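# Fold the napkin diagonally into a flat triangle

## Task

Fold the napkin along a diagonal, bringing one corner onto the opposite one, so that it becomes a low, flat triangle. All three points must be spread out to their full size and lie flat, away from the fold line. The opposite corners must meet to within about a thumb's width. The whole napkin must rest on the table and must not touch any arm base, mounting plate or frame. You may lay the carried corner down or drop it into place. The attempt fails if the napkin comes free of a gripper while that gripper is moving sideways fast enough to throw it, even if the other gripper catches it. The fold must stay in place by itself, without the robot holding it. At the end, both arms and hands must hang free in the air and touch nothing during the last second after the scene settles. A scene that never settles counts as a failure.

## Robot and tools

Robot: two arms, left_arm and right_arm, each ending in a two-finger gripper. Positions are reported and commanded in one shared scene frame, in metres. The origin sits on the table top midway between the arms. +x points out over the table, +z points up, and left_arm is on the +y side. The arm names say nothing about sides of a camera image. The bases may be tilted and may stand on mounting plates joined by a metal frame behind the arms. Treat the plates and frame as fixed obstacles; each half of the frame counts as part of the arm on that side.

Gripper frame: the fingers point along the gripper's own +z axis and close along its y axis. The reported end-effector point lies between the finger pads, roughly 1 cm short of the fingertips. Orientation is a quaternion written w first (qw, qx, qy, qz).

Row layout: every command row holds 16 numbers. The first 8 are left_arm's absolute target pose in the scene frame: x, y, z, qw, qx, qy, qz, then opening. The next 8 are the same for right_arm. Send all 16 even if only one arm moves. Opening runs from -1 (closed) to +1 (fully open, 0.094 m). To grip, command an opening about 0.03 below the grip_measured reading; a smaller gap grips more gently. Thin cloth gets less squeezing force. Except near the ends of the range, the fingers go to the grip_measured value you write. Each gripper's reading may be off by about 1 mm.

execute_actions(actions): a list of actions run one after another. Each action is a table of up to 15 rows, and each row lasts one control step of 1/30 s. If fewer than 15 rows are given, the last row repeats until 15 steps are filled. Each row is an absolute target, not an offset. Before an action runs, each target is checked against that gripper's position at the start of the action. If it lies more than 0.6 m away along any of the gripper's current axes, the action is rejected for both arms. If the first action fails this check, or any action is malformed, nothing moves at all. At each step the commanded pose is clipped to within 70 mm and 16 degrees of the measured pose, so far targets need several actions. Position has priority over orientation. To hold an orientation, repeat the same quaternion in every row instead of copying the slightly drifted reported one. An empty list just returns the current state and images.

move(target, speed, blocking): target is one 16-number row of absolute poses as above. Both grippers travel in straight lines and arrive at the same time, over 0.5 to 10 s; if more time would be needed, they stop short at 10 s. speed is the top speed in m/s, from 0.002 to 0.5 (default 0.25), and turning is capped at twice that in rad/s. The opening is applied when the move starts. Paths do not avoid obstacles or the other arm. Grippers lag, can wander and can overshoot the speed, especially with the arm nearly straight. A faster move or a target set deeper past a contact pushes harder. With blocking=false, you get a result after 0.5 s while the motion continues. Until a result shows it has ended, other moves and action rows are refused, so use wait or stop first.

wait(seconds): 0 to 10 s; the arms keep their last command, and the wait ends early if a running move finishes. stop(): brakes a running move; the arm needs some distance to halt, more at speed, and the fingers keep moving. zoom_image(camera, region): camera is cam_high, cam_low, cam_left_wrist or cam_right_wrist, all 504x504. region is [x0, y0, x1, y1] in pixels from the top-left corner, at most 504 by 504. finished_scene(scene): pass the current scene's number.

Reading results: the state line gives each gripper's position and quaternion. Printed positions can be off, more so at long reach, and motions often end a centimetre or more short, usually too low. A Hand target line shows the pose the controller is now heading for. grip_measured gives the finger opening on the command scale; the last joint value is that opening in metres. Action results may list positions at certain steps; HELD marks steps where part of that arm's command was blocked. A move result adds a move: line giving how it ended: done, off_target, moving, held or fault. It also gives the distance to each pose and the limits that acted. paced means the target was clipped. held means a check blocked some steps, and the arm may then jump faster than the set speed. If only one arm is named, the other finished at rest. A pose unreachable line means the clearance check altered or blocked that arm's command. Joint torques carry offsets and noise and are not zero in free air. Joint ranges (rad): waist -2.880 to 2.880, shoulder 0.000 to 3.142, elbow 0.000 to 3.019, wrist pitch -1.693 to 1.571, wrist yaw -1.571 to 1.571, wrist roll -2.094 to 2.094.

Cautions: the simulation keeps running while you think, and the arms hold their last command meanwhile. To keep an arm still, resend its exact last reported pose and the opening it should have. Holding loads heats the motors. At 85 °C a MOTOR HOT warning appears, and at 100 °C the arm goes limp and falls (OVER-TEMPERATURE FAULT). Never let the arms collide or press on each other. Avoid drops, slips, slams, hard pushes and fast sideways motion while holding the cloth. Before finishing, open the grippers and lift both arms clear of everything.

Each tool is called after "Emit:" as name([rows], argument=value, ...), one row to a line, values as JSON.

## Session

Emit:
execute_actions(actions=[])

Scene clock: 0.00 s.
left_arm: end_effector_position=(+0.4665, +0.4757, +0.2517) grip_measured=+1.000 end_effector_quat_wxyz=(+0.376, -0.018, +0.927, +0.001) | right_arm: end_effector_position=(+0.5483, -0.4860, +0.2674) grip_measured=+1.000 end_effector_quat_wxyz=(+0.392, +0.029, +0.919, -0.009)
Joint positions: left_arm=[0.401 0.945 0.685 0.012 0.245 0.381 0.094] | right_arm=[-0.387  0.931  0.704  0.02  -0.234 -0.364  0.094]
Joint velocities: left_arm=[-0.005  0.015  0.002  0.002 -0.066  0.007  0.   ] | right_arm=[ 0.005  0.005 -0.017  0.007  0.051 -0.007  0.   ]
Joint torques (N m, as the arm reports them, + toward a larger angle): no reading
Motor temperatures (°C, as the motors report them): left_arm=[23 21 22 23 22 24] | right_arm=[22 23 21 22 25 23]
Hand target (left_arm): +0.475, +0.481, +0.259; +0.384, -0.017, +0.923, +0.006
Hand target (right_arm): +0.559, -0.493, +0.281; +0.407, +0.027, +0.913, -0.016

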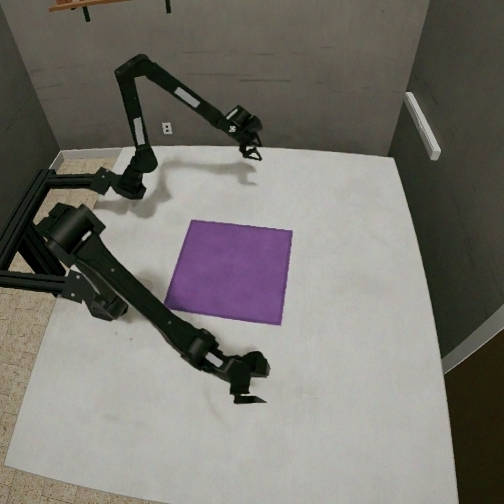

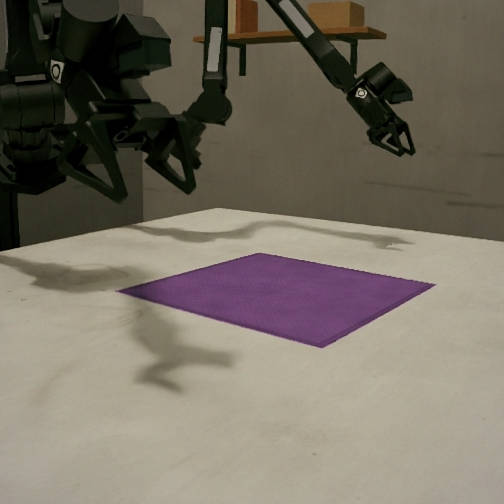

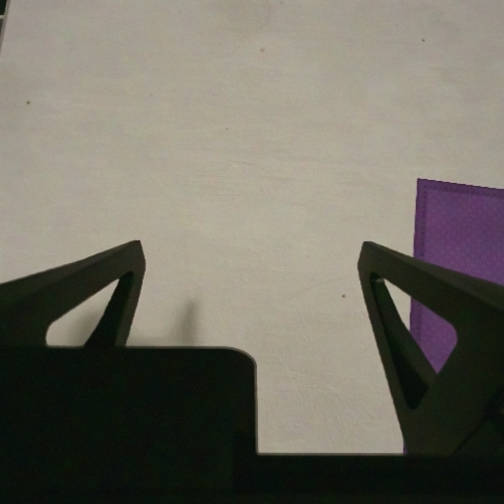

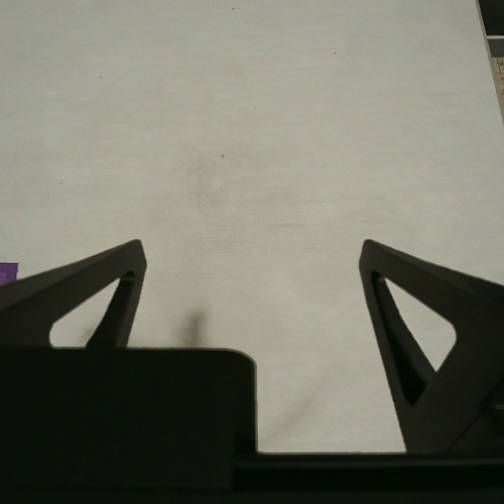

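Emit:
move(target=[0.6,0.25,0.12,0,0,1,0,1,0.3,-0.17,0.12,0,0,1,0,1])

Scene clock: 6.47 s.
left_arm: end_effector_position=(+0.5793, +0.2485, +0.1122) grip_measured=+1.000 end_effector_quat_wxyz=(-0.014, +0.012, +1.000, +0.000) | right_arm: end_effector_position=(+0.2937, -0.1691, +0.1111) grip_measured=+1.000 end_effector_quat_wxyz=(-0.007, -0.001, +1.000, +0.003)
Joint positions: left_arm=[-0.185  1.709  1.44  -0.838 -0.404 -0.021  0.094] | right_arm=[ 0.526  1.408  0.41  -0.252  0.533  0.373  0.094]
Joint velocities: left_arm=[ 0.005  0.024  0.017  0.007 -0.051 -0.022  0.   ] | right_arm=[-0.015 -0.015  0.017 -0.007 -0.007 -0.037  0.   ]
Joint torques (N m, as the arm reports them, + toward a larger angle): left_arm=[ -6.77 -17.29  10.68  -0.48   0.1   -0.21] | right_arm=[ 3.94 -7.64  2.8  -0.93  0.13  0.14]
Motor temperatures (°C, as the motors report them): left_arm=[23 22 24 23 22 24] | right_arm=[22 23 21 22 25 23]
Hand target (left_arm): +0.597, +0.251, +0.122; -0.002, +0.001, +1.000, +0.001
Hand target (right_arm): +0.301, -0.165, +0.114; -0.002, +0.006, +1.000, +0.005
Off the commanded pose (left_arm): 0.022 m, 2 deg.
Off the commanded pose (right_arm): 0.011 m, 1 deg.
move: off_target (left_arm, right_arm)

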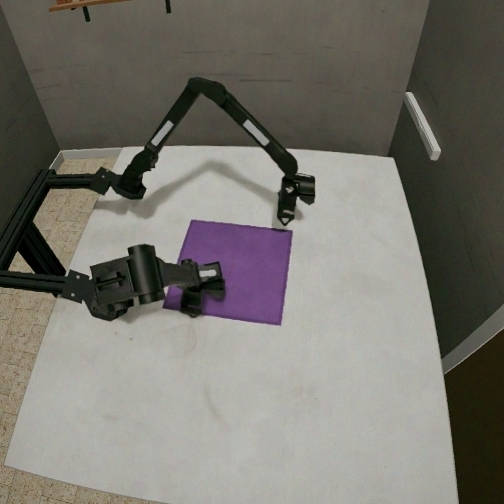

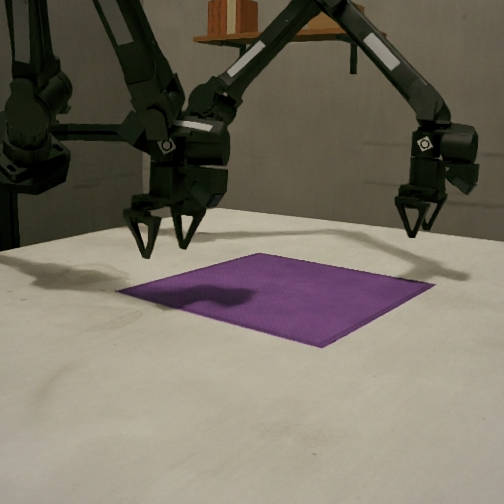

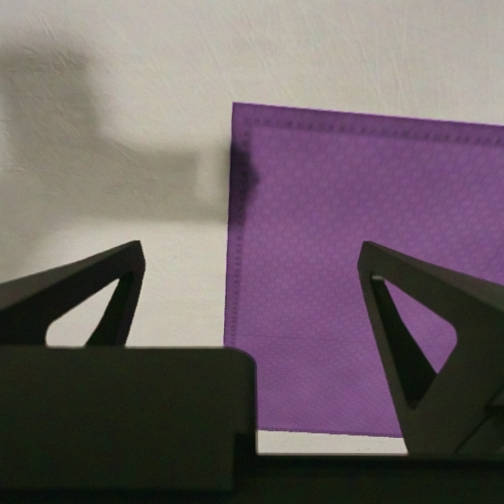

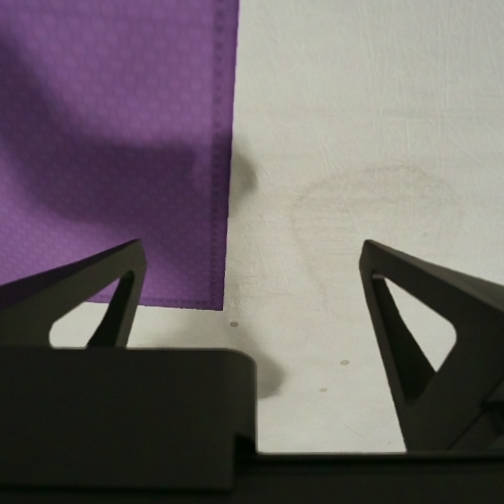

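Emit:
move(target=[0.635,0.255,0.045,0,0.383,0.924,0,0.2,0.22,-0.16,0.06,0,0,1,0,1])

Scene clock: 16.80 s.
left_arm: end_effector_position=(+0.6144, +0.2462, +0.0460) grip_measured=+0.201 end_effector_quat_wxyz=(-0.014, +0.387, +0.922, -0.008) | right_arm: end_effector_position=(+0.2276, -0.1593, +0.0550) grip_measured=+1.000 end_effector_quat_wxyz=(+0.000, +0.002, +1.000, -0.001)
Joint positions: left_arm=[-0.142  1.888  1.591 -0.799 -0.38   0.79   0.056] | right_arm=[0.531 1.747 0.291 0.216 0.546 0.377 0.094]
Joint velocities: left_arm=[-0.005 -0.015 -0.002 -0.012  0.007 -0.022 -0.   ] | right_arm=[-0.015 -0.024 -0.012  0.007 -0.022  0.022  0.   ]
Joint torques (N m, as the arm reports them, + toward a larger angle): left_arm=[ -6.2  -17.75  10.57   0.41   0.35  -0.01] | right_arm=[ 5.05 -6.36 -2.97  0.41  0.16  0.17]
Motor temperatures (°C, as the motors report them): left_arm=[23 23 25 23 22 24] | right_arm=[22 23 21 22 25 23]
Hand target (left_arm): +0.634, +0.255, +0.045; +0.000, +0.383, +0.924, -0.000
Hand target (right_arm): +0.220, -0.159, +0.057; -0.000, +0.000, +1.000, +0.000
Off the commanded pose (left_arm): 0.022 m, 2 deg.
Off the commanded pose (right_arm): 0.009 m, 0 deg.
move: off_target (left_arm)

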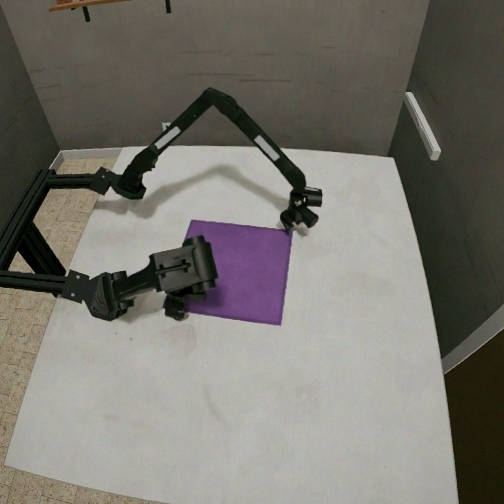

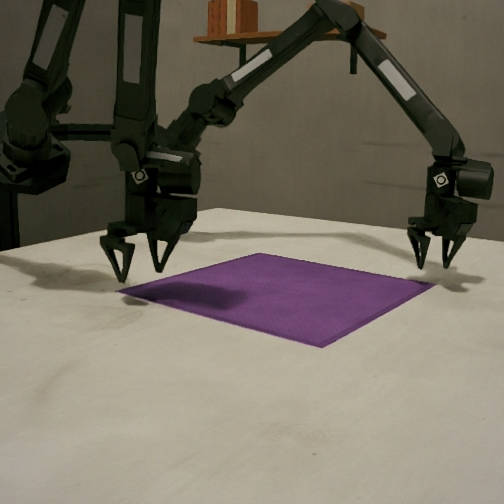

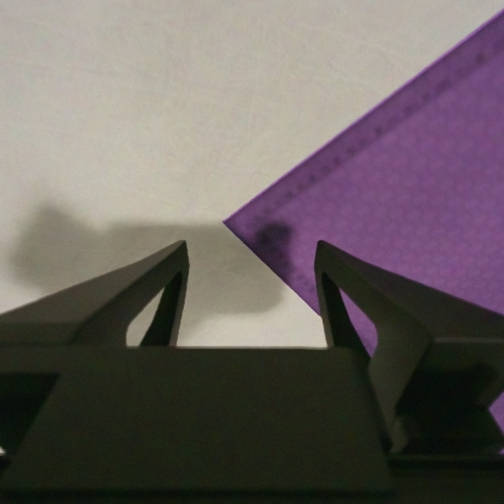

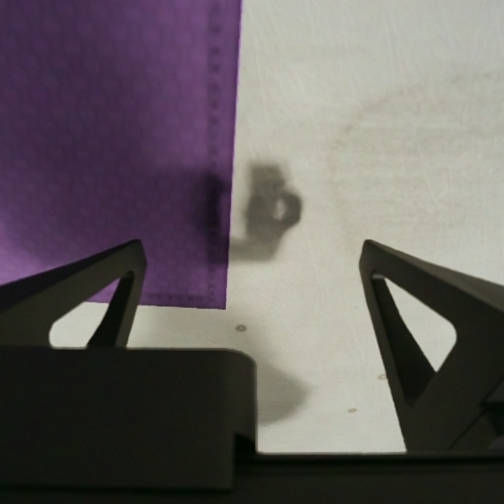

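Emit:
move(target=[0.63,0.255,0.004,0,0.383,0.924,0,0.2,0.35,-0.45,0.2,0.2,0,0.98,0,1])

Emit:
move(target=[0.63,0.255,0.0,0,0.383,0.924,0,-1,0.35,-0.45,0.2,0.2,0,0.98,0,1])

Emit:
move(target=[0.58,0.21,0.1,0,0.383,0.924,0,-1,0.35,-0.45,0.2,0.2,0,0.98,0,1], speed=0.12)

Scene clock: 25.33 s.
left_arm: end_effector_position=(+0.6140, +0.2467, +0.0110) grip_measured=+0.201 end_effector_quat_wxyz=(-0.010, +0.387, +0.922, -0.007) | right_arm: end_effector_position=(+0.3401, -0.4498, +0.1997) grip_measured=+1.000 end_effector_quat_wxyz=(+0.198, +0.001, +0.980, -0.001)
Joint positions: left_arm=[-0.119  1.945  1.598 -0.731 -0.367  0.816  0.056] | right_arm=[-0.624  0.673  0.385 -0.333 -0.284 -0.618  0.094]
Joint velocities: left_arm=[-0.015 -0.015 -0.002 -0.002  0.007 -0.007 -0.001] | right_arm=[-0.015  0.015  0.002  0.002 -0.095  0.007  0.   ]
Joint torques (N m, as the arm reports them, + toward a larger angle): left_arm=[ -6.94 -17.98   9.85   0.67   0.28   0.03] | right_arm=[ 0.35 -4.91  8.32 -0.11 -0.23 -0.1 ]
Motor temperatures (°C, as the motors report them): left_arm=[23 24 25 23 22 24] | right_arm=[22 23 21 22 25 23]
Hand target (left_arm): +0.629, +0.255, +0.004; +0.000, +0.383, +0.924, +0.000
Hand target (right_arm): +0.349, -0.458, +0.206; +0.201, -0.007, +0.980, -0.006
Off the commanded pose (left_arm): 0.019 m, 2 deg.
Off the commanded pose (right_arm): 0.010 m, 0 deg.
move: off_target (left_arm)

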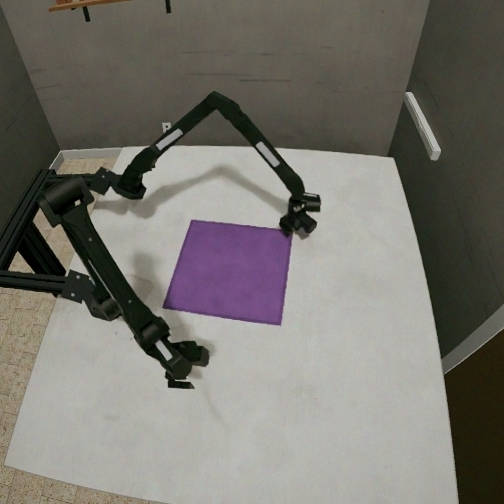

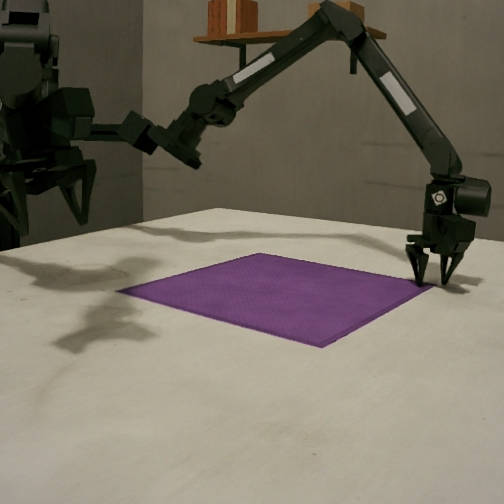

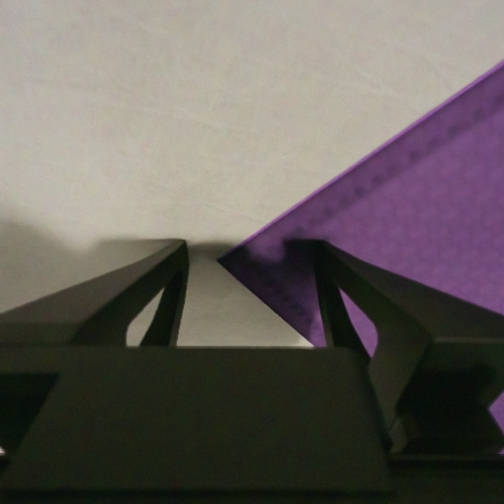

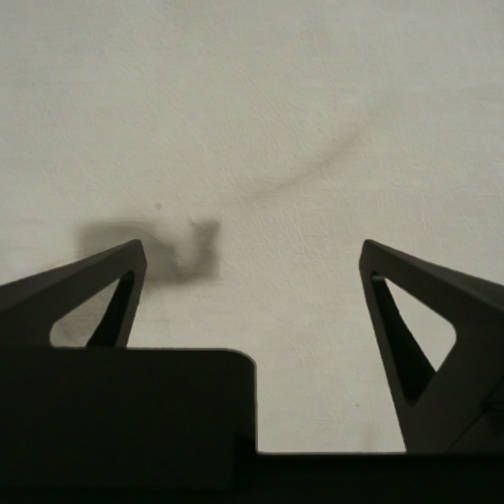

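Scene clock: 26.03 s.
left_arm: end_effector_position=(+0.6143, +0.2467, +0.0110) grip_measured=-0.978 end_effector_quat_wxyz=(-0.009, +0.388, +0.922, -0.007) | right_arm: end_effector_position=(+0.3407, -0.4465, +0.1972) grip_measured=+1.000 end_effector_quat_wxyz=(+0.194, -0.003, +0.981, +0.001)
Joint positions: left_arm=[-0.119  1.945  1.598 -0.73  -0.367  0.818  0.001] | right_arm=[-0.608  0.681  0.385 -0.333 -0.271 -0.618  0.094]
Joint velocities: left_arm=[-0.015 -0.015  0.002  0.002 -0.022 -0.007 -0.001] | right_arm=[ 0.005 -0.015  0.007 -0.007 -0.022  0.022  0.   ]
Joint torques (N m, as the arm reports them, + toward a larger angle): left_arm=[ -5.83 -18.04   9.99   0.98   0.31   0.04] | right_arm=[ 0.96 -5.26  6.96  0.67 -0.05  0.16]
Motor temperatures (°C, as the motors report them): left_arm=[23 24 25 23 22 24] | right_arm=[22 23 21 22 25 23]
Hand target (left_arm): +0.629, +0.255, +0.001; +0.000, +0.383, +0.924, +0.000
Hand target (right_arm): +0.350, -0.450, +0.200; +0.200, +0.000, +0.980, +0.000
Off the commanded pose (left_arm): 0.021 m, 1 deg.
Off the commanded pose (right_arm): 0.010 m, 1 deg.
move: off_target (left_arm)

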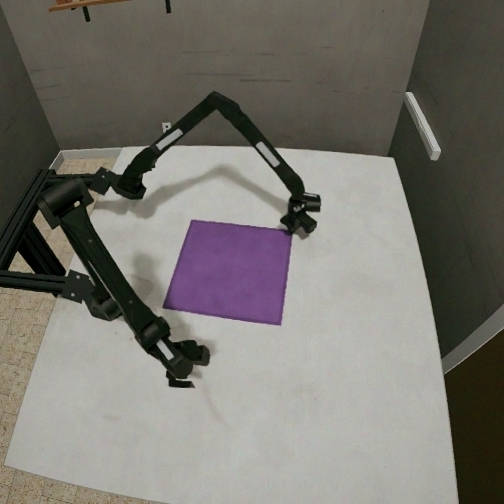

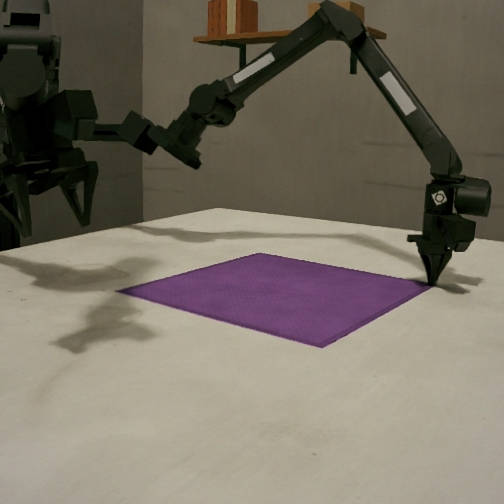

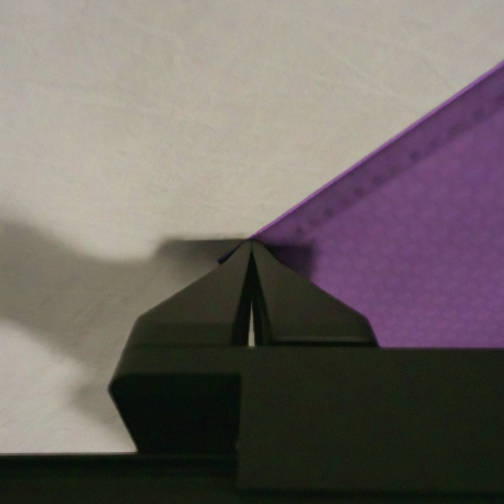

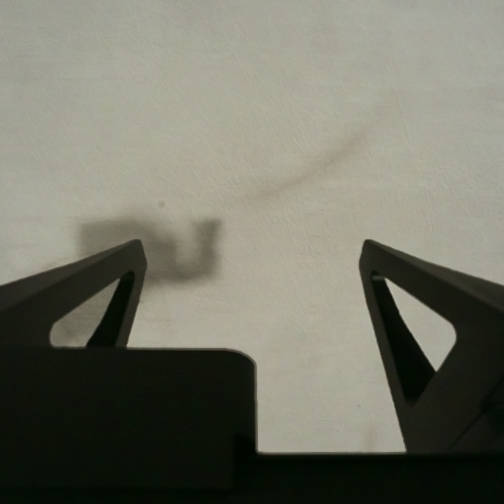

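Scene clock: 27.27 s.
left_arm: end_effector_position=(+0.5871, +0.2118, +0.0990) grip_measured=-0.978 end_effector_quat_wxyz=(+0.006, +0.386, +0.923, +0.003) | right_arm: end_effector_position=(+0.3407, -0.4465, +0.1972) grip_measured=+1.000 end_effector_quat_wxyz=(+0.194, -0.003, +0.981, +0.001)
Joint positions: left_arm=[-0.236  1.759  1.443 -0.765 -0.43   0.716  0.001] | right_arm=[-0.608  0.681  0.385 -0.333 -0.271 -0.618  0.094]
Joint velocities: left_arm=[-0.015 -0.015  0.007 -0.017  0.022 -0.066  0.001] | right_arm=[ 0.005 -0.005 -0.017 -0.007 -0.051 -0.007  0.   ]
Joint torques (N m, as the arm reports them, + toward a larger angle): left_arm=[ -8.37 -18.47   5.95  -0.14   0.15  -0.25] | right_arm=[ 1.45 -5.09  6.93  0.8  -0.02  0.18]
Motor temperatures (°C, as the motors report them): left_arm=[23 24 25 23 22 24] | right_arm=[22 23 21 22 25 23]
Hand target (left_arm): +0.580, +0.211, +0.100; -0.001, +0.384, +0.923, +0.001
Hand target (right_arm): +0.350, -0.450, +0.200; +0.200, -0.000, +0.980, +0.000
Off the commanded pose (left_arm): 0.007 m, 1 deg.
Off the commanded pose (right_arm): 0.010 m, 1 deg.
move: done

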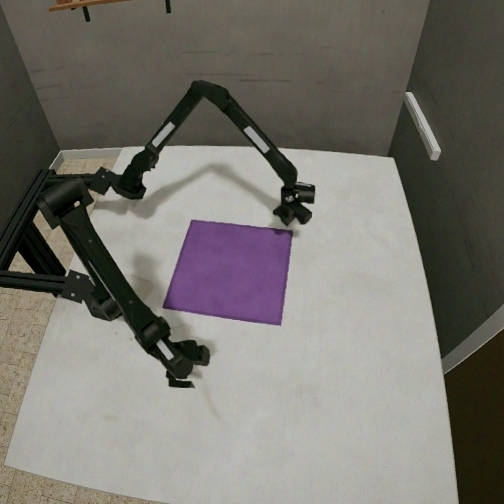

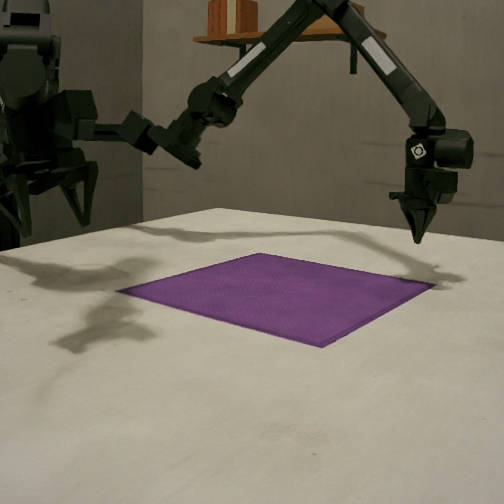

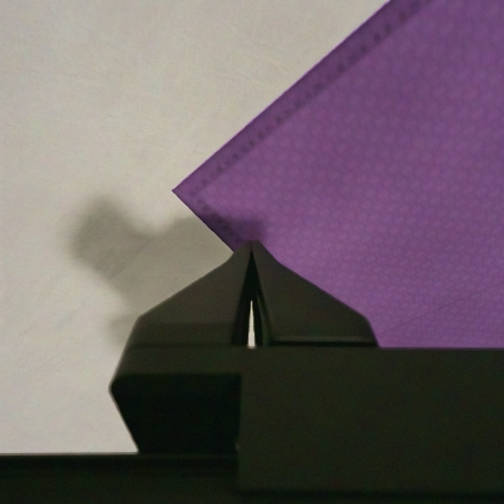

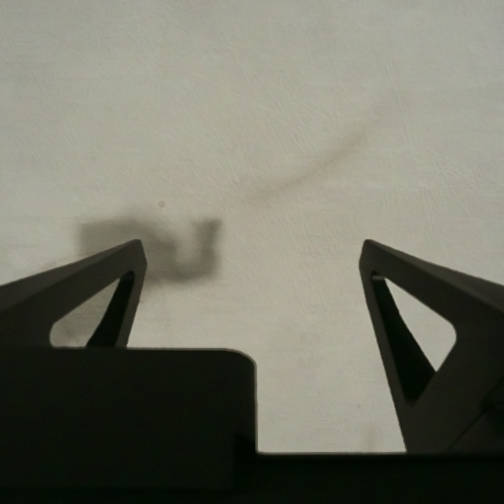

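Too high. Go lower, shifted.

Emit:
move(target=[0.62,0.26,0.03,0,0.383,0.924,0,0.2,0.35,-0.45,0.2,0.2,0,0.98,0,1])

Emit:
move(target=[0.618,0.26,-0.012,0,0.383,0.924,0,0.2,0.35,-0.45,0.2,0.2,0,0.98,0,1], speed=0.06)

Emit:
move(target=[0.618,0.26,-0.012,0,0.383,0.924,0,-1,0.35,-0.45,0.2,0.2,0,0.98,0,1])

Scene clock: 36.20 s.
left_arm: end_effector_position=(+0.5968, +0.2614, +0.0210) grip_measured=+0.199 end_effector_quat_wxyz=(-0.021, +0.380, +0.925, -0.007) | right_arm: end_effector_position=(+0.3407, -0.4465, +0.1972) grip_measured=+1.000 end_effector_quat_wxyz=(+0.194, -0.003, +0.981, +0.001)
Joint positions: left_arm=[-0.104  1.896  1.54  -0.739 -0.369  0.807  0.056] | right_arm=[-0.608  0.681  0.385 -0.333 -0.271 -0.618  0.094]
Joint velocities: left_arm=[-0.005  0.005 -0.007  0.012 -0.022  0.022 -0.001] | right_arm=[-0.005 -0.005 -0.007 -0.002 -0.022 -0.037  0.   ]
Joint torques (N m, as the arm reports them, + toward a larger angle): left_arm=[ -8.96 -18.54   9.85   0.58   0.34   0.01] | right_arm=[ 1.14 -4.96  7.02  0.83 -0.07  0.17]
Motor temperatures (°C, as the motors report them): left_arm=[23 24 25 23 22 24] | right_arm=[22 23 22 22 25 23]
Hand target (left_arm): +0.619, +0.260, +0.031; +0.001, +0.382, +0.924, -0.001
Hand target (right_arm): +0.350, -0.450, +0.200; +0.200, -0.000, +0.980, +0.000
Off the commanded pose (left_arm): 0.025 m, 3 deg.
Off the commanded pose (right_arm): 0.010 m, 1 deg.
move: off_target (left_arm)

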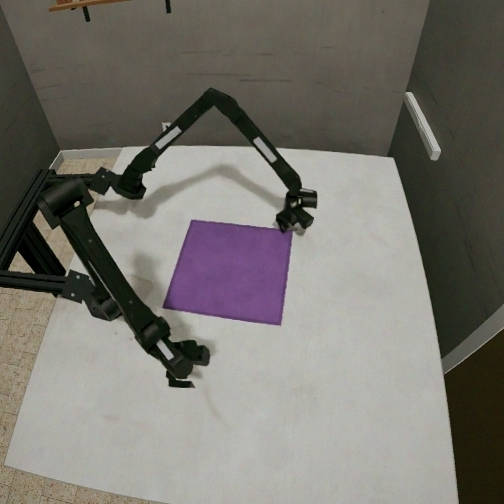

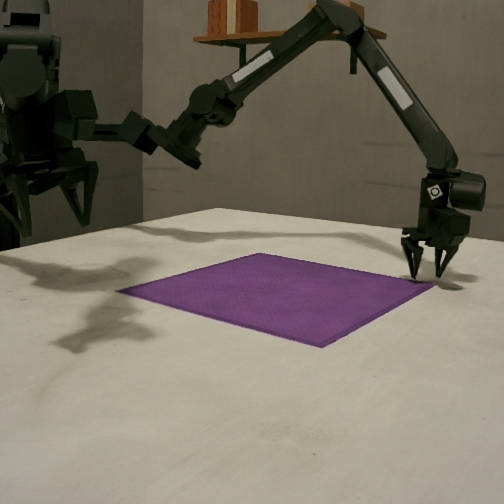

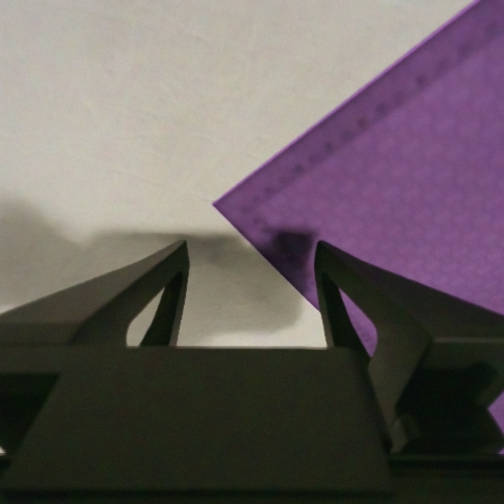

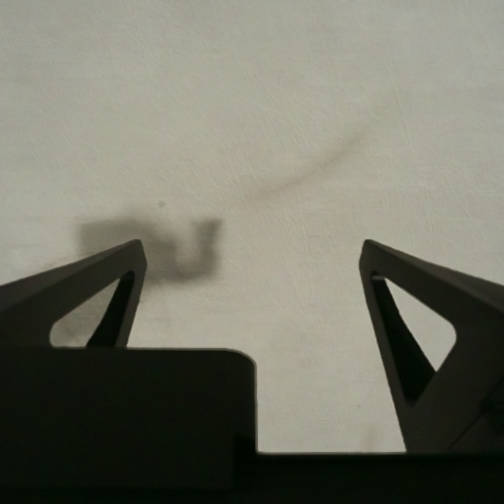

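Scene clock: 37.17 s.
left_arm: end_effector_position=(+0.6083, +0.2550, +0.0100) grip_measured=+0.199 end_effector_quat_wxyz=(-0.003, +0.387, +0.922, -0.006) | right_arm: end_effector_position=(+0.3407, -0.4465, +0.1972) grip_measured=+1.000 end_effector_quat_wxyz=(+0.194, -0.003, +0.981, +0.001)
Joint positions: left_arm=[-0.105  1.925  1.56  -0.695 -0.356  0.834  0.056] | right_arm=[-0.608  0.681  0.385 -0.333 -0.271 -0.618  0.094]
Joint velocities: left_arm=[-0.015 -0.024  0.017  0.007 -0.007 -0.051  0.001] | right_arm=[ 0.005 -0.005 -0.002  0.007 -0.022  0.007  0.   ]
Joint torques (N m, as the arm reports them, + toward a larger angle): left_arm=[ -5.81 -16.87   9.44   1.33   0.24  -0.03] | right_arm=[ 1.11 -5.45  6.81  0.8  -0.05  0.16]
Motor temperatures (°C, as the motors report them): left_arm=[23 25 25 23 22 24] | right_arm=[22 23 22 22 25 23]
Hand target (left_arm): +0.617, +0.260, -0.011; +0.000, +0.383, +0.924, +0.000
Hand target (right_arm): +0.350, -0.450, +0.200; +0.200, -0.000, +0.980, +0.000
Off the commanded pose (left_arm): 0.025 m, 1 deg.
Off the commanded pose (right_arm): 0.010 m, 1 deg.
move: off_target (left_arm)

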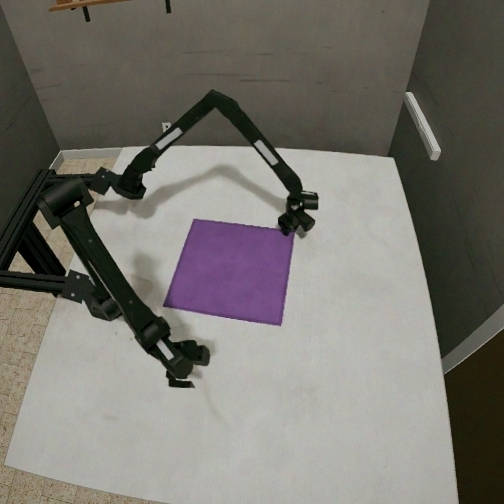

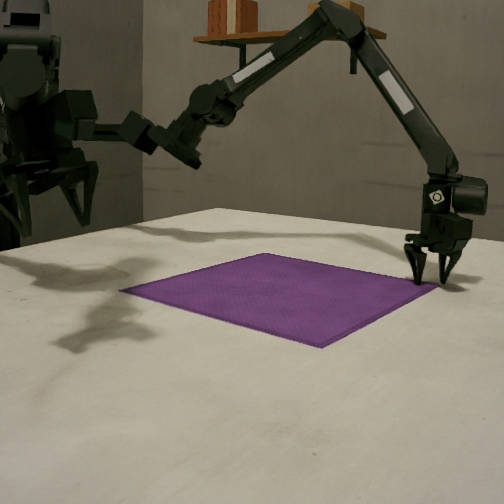

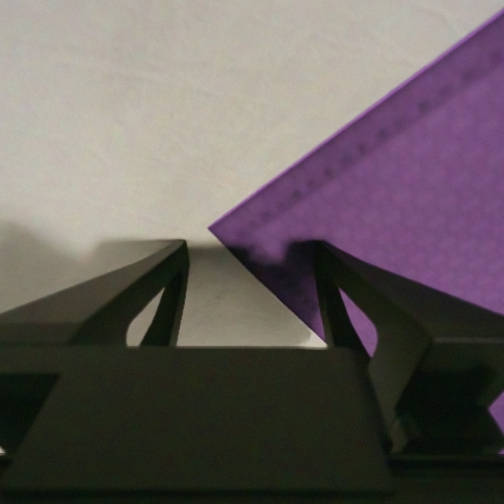

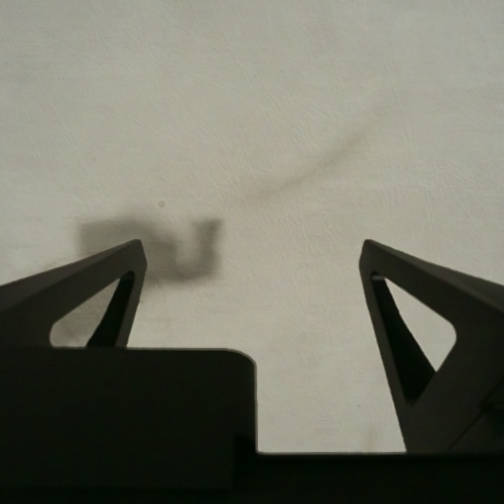

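Scene clock: 37.87 s.
left_arm: end_effector_position=(+0.6089, +0.2545, +0.0102) grip_measured=-0.968 end_effector_quat_wxyz=(-0.002, +0.387, +0.922, -0.006) | right_arm: end_effector_position=(+0.3407, -0.4465, +0.1972) grip_measured=+1.000 end_effector_quat_wxyz=(+0.194, -0.003, +0.981, +0.001)
Joint positions: left_arm=[-0.106  1.925  1.56  -0.693 -0.356  0.834  0.001] | right_arm=[-0.608  0.681  0.385 -0.333 -0.271 -0.618  0.094]
Joint velocities: left_arm=[-0.015 -0.005 -0.002  0.002 -0.066  0.095  0.001] | right_arm=[ 0.005 -0.005  0.017 -0.002  0.037  0.022  0.   ]
Joint torques (N m, as the arm reports them, + toward a larger angle): left_arm=[ -6.46 -16.48   9.43   1.15   0.23  -0.01] | right_arm=[ 1.42 -4.95  6.88  0.8  -0.04  0.15]
Motor temperatures (°C, as the motors report them): left_arm=[23 25 25 23 22 24] | right_arm=[22 23 22 22 25 23]
Hand target (left_arm): +0.617, +0.260, -0.011; +0.000, +0.383, +0.924, +0.000
Hand target (right_arm): +0.350, -0.450, +0.200; +0.200, -0.000, +0.980, +0.000
Off the commanded pose (left_arm): 0.025 m, 1 deg.
Off the commanded pose (right_arm): 0.010 m, 1 deg.
move: off_target (left_arm)

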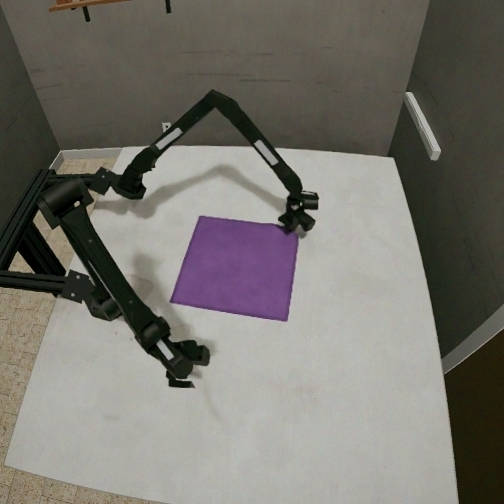

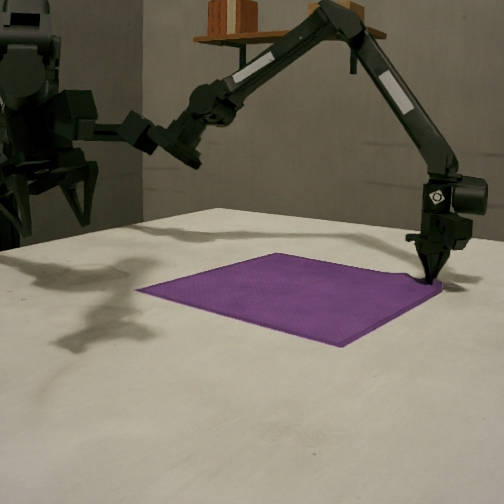

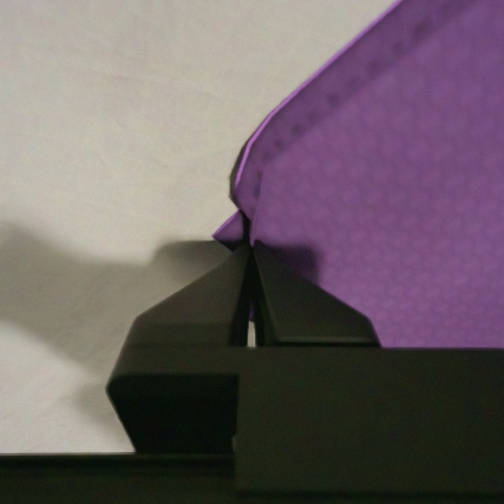

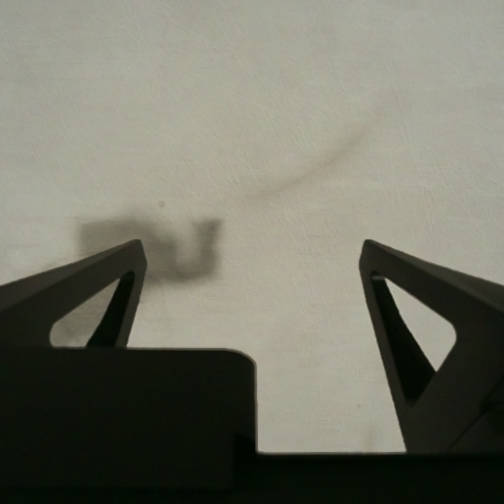

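Emit:
move(target=[0.55,0.2,0.15,0,0.383,0.924,0,-1,0.35,-0.45,0.2,0.2,0,0.98,0,1], speed=0.15)

Emit:
move(target=[0.4,0.065,0.22,0,0.383,0.924,0,-1,0.35,-0.45,0.2,0.2,0,0.98,0,1], speed=0.15)

Emit:
move(target=[0.26,-0.06,0.09,0,0.383,0.924,0,-1,0.35,-0.45,0.2,0.2,0,0.98,0,1], speed=0.15)

Scene clock: 45.33 s.
left_arm: end_effector_position=(+0.5567, +0.2002, +0.1506) grip_measured=-0.968 end_effector_quat_wxyz=(+0.006, +0.387, +0.922, +0.003) | right_arm: end_effector_position=(+0.3407, -0.4465, +0.1972) grip_measured=+1.000 end_effector_quat_wxyz=(+0.194, -0.003, +0.981, +0.001)
Joint positions: left_arm=[-0.302  1.636  1.348 -0.82  -0.459  0.655  0.001] | right_arm=[-0.608  0.681  0.385 -0.333 -0.271 -0.618  0.094]
Joint velocities: left_arm=[-0.005 -0.015 -0.002 -0.012 -0.007  0.037  0.   ] | right_arm=[-0.024  0.005 -0.002 -0.012 -0.11  -0.037  0.   ]
Joint torques (N m, as the arm reports them, + toward a larger angle): left_arm=[ -6.97 -17.83   6.31  -0.32   0.16  -0.24] | right_arm=[ 0.82 -5.41  6.98  0.92 -0.07  0.21]
Motor temperatures (°C, as the motors report them): left_arm=[23 25 25 23 22 24] | right_arm=[22 23 22 22 25 23]
Hand target (left_arm): +0.550, +0.201, +0.150; -0.001, +0.384, +0.923, +0.001
Hand target (right_arm): +0.350, -0.450, +0.200; +0.200, -0.000, +0.980, +0.000
Off the commanded pose (left_arm): 0.007 m, 1 deg.
Off the commanded pose (right_arm): 0.010 m, 1 deg.
move: done

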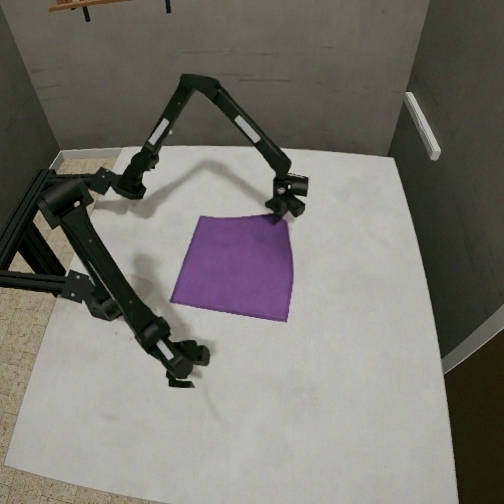

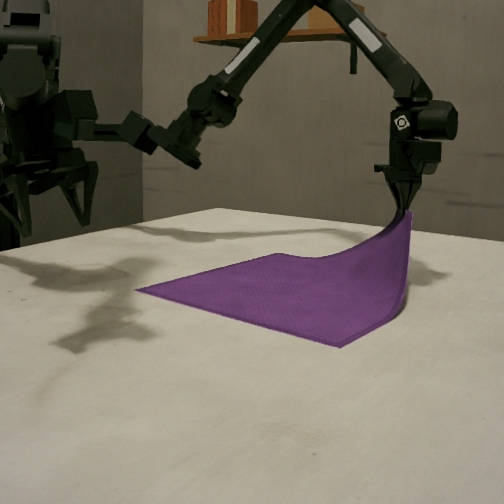

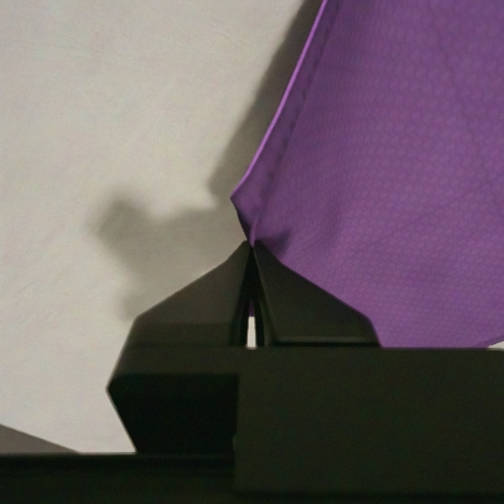

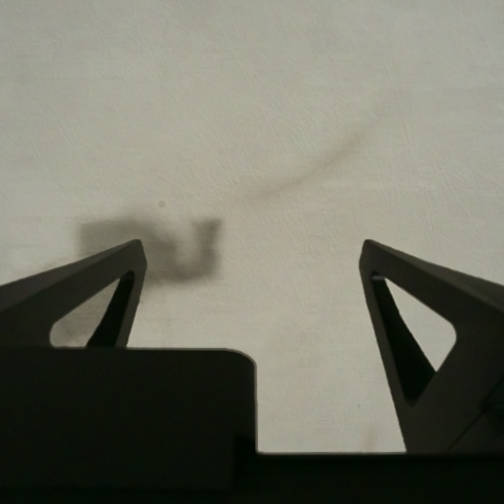

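Scene clock: 47.30 s.
left_arm: end_effector_position=(+0.4028, +0.0635, +0.2193) grip_measured=-0.968 end_effector_quat_wxyz=(+0.002, +0.389, +0.921, +0.002) | right_arm: end_effector_position=(+0.3407, -0.4465, +0.1972) grip_measured=+1.000 end_effector_quat_wxyz=(+0.194, -0.003, +0.981, +0.001)
Joint positions: left_arm=[-0.709  1.54   1.068 -0.874 -0.599  0.208  0.001] | right_arm=[-0.608  0.681  0.385 -0.333 -0.271 -0.618  0.094]
Joint velocities: left_arm=[-0.005  0.015 -0.002 -0.007 -0.037 -0.022 -0.001] | right_arm=[ 0.005  0.015 -0.002 -0.007 -0.022  0.007  0.   ]
Joint torques (N m, as the arm reports them, + toward a larger angle): left_arm=[ -8.29 -12.62   6.21  -0.42   0.13  -0.26] | right_arm=[ 1.29 -5.65  6.78  0.63 -0.02  0.19]
Motor temperatures (°C, as the motors report them): left_arm=[23 25 25 23 22 24] | right_arm=[22 23 22 22 25 23]
Hand target (left_arm): +0.400, +0.067, +0.221; -0.001, +0.384, +0.923, +0.004
Hand target (right_arm): +0.350, -0.450, +0.200; +0.200, -0.000, +0.980, +0.000
Off the commanded pose (left_arm): 0.003 m, 1 deg.
Off the commanded pose (right_arm): 0.010 m, 1 deg.
move: done

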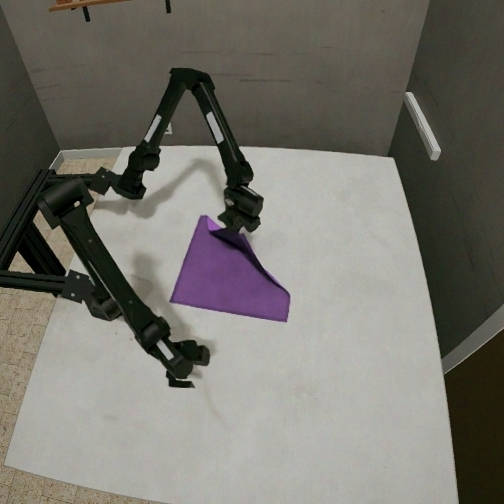

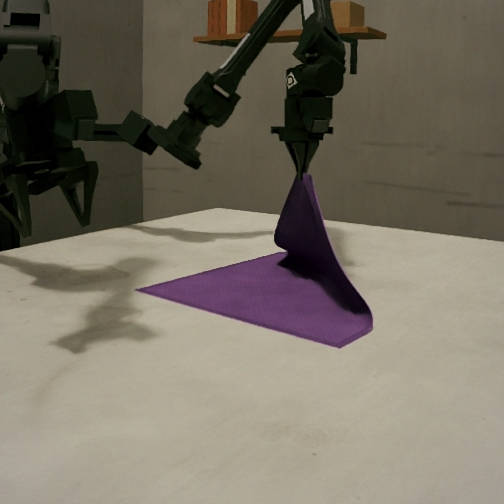

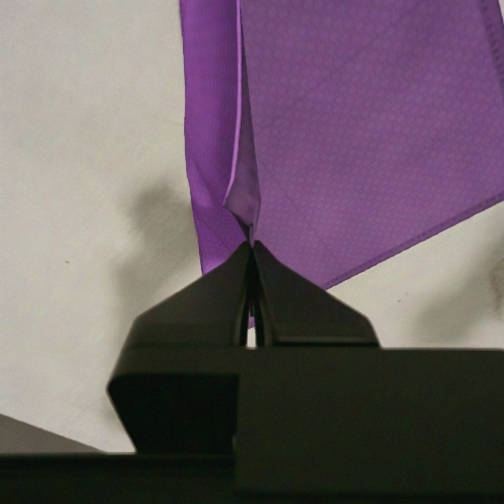

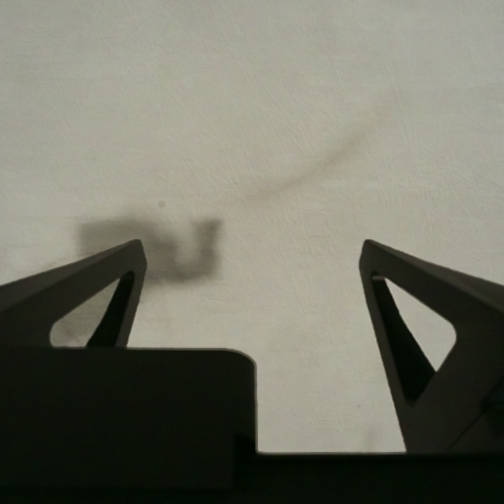

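Scene clock: 49.23 s.
left_arm: end_effector_position=(+0.2588, -0.0532, +0.0890) grip_measured=-0.968 end_effector_quat_wxyz=(-0.008, +0.391, +0.920, +0.004) | right_arm: end_effector_position=(+0.3407, -0.4465, +0.1972) grip_measured=+1.000 end_effector_quat_wxyz=(+0.194, -0.003, +0.981, +0.001)
Joint positions: left_arm=[-0.88   1.974  0.949 -0.464 -0.623 -0.007  0.001] | right_arm=[-0.608  0.681  0.385 -0.333 -0.271 -0.618  0.094]
Joint velocities: left_arm=[-0.015 -0.015  0.002  0.012 -0.051 -0.066 -0.001] | right_arm=[-0.005 -0.005 -0.002 -0.032  0.022 -0.051  0.   ]
Joint torques (N m, as the arm reports them, + toward a larger angle): left_arm=[-10.37 -11.86   3.82   0.48   0.08  -0.3 ] | right_arm=[ 1.28 -4.58  6.96  0.9  -0.02  0.18]
Motor temperatures (°C, as the motors report them): left_arm=[23 24 25 23 22 24] | right_arm=[22 23 22 22 25 23]
Hand target (left_arm): +0.259, -0.057, +0.091; -0.000, +0.383, +0.924, +0.002
Hand target (right_arm): +0.350, -0.450, +0.200; +0.200, -0.000, +0.980, +0.000
Off the commanded pose (left_arm): 0.007 m, 1 deg.
Off the commanded pose (right_arm): 0.010 m, 1 deg.
move: done

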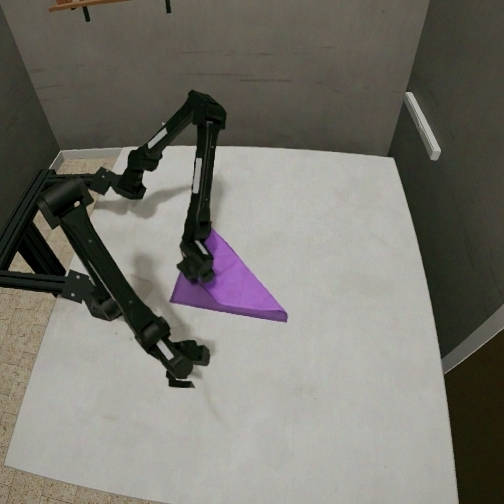

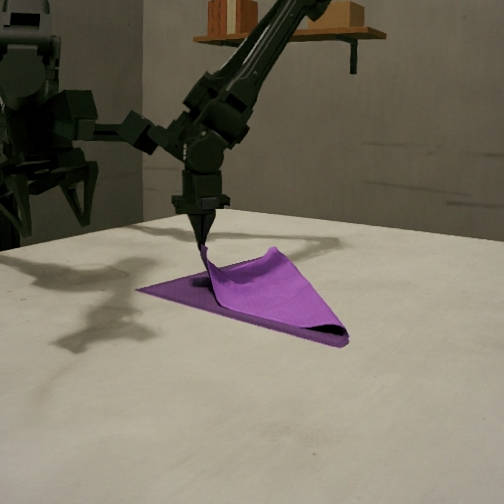

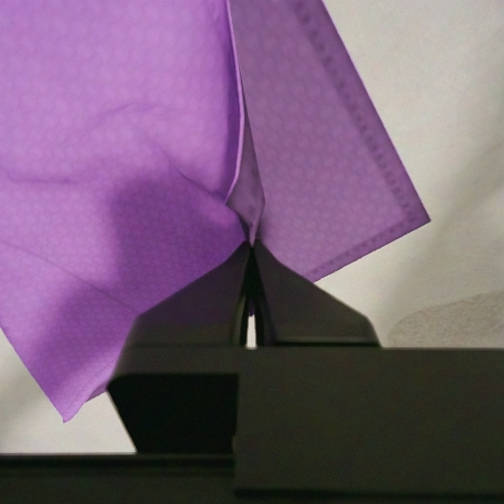

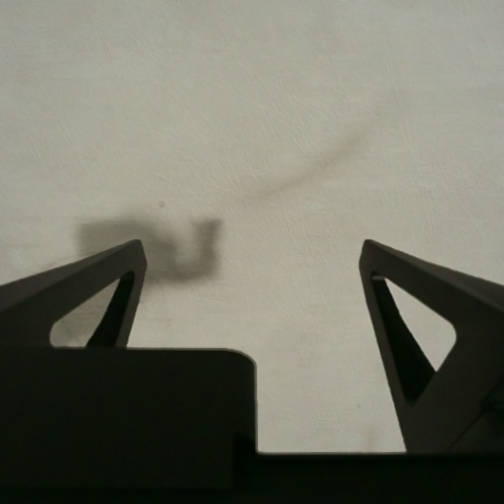

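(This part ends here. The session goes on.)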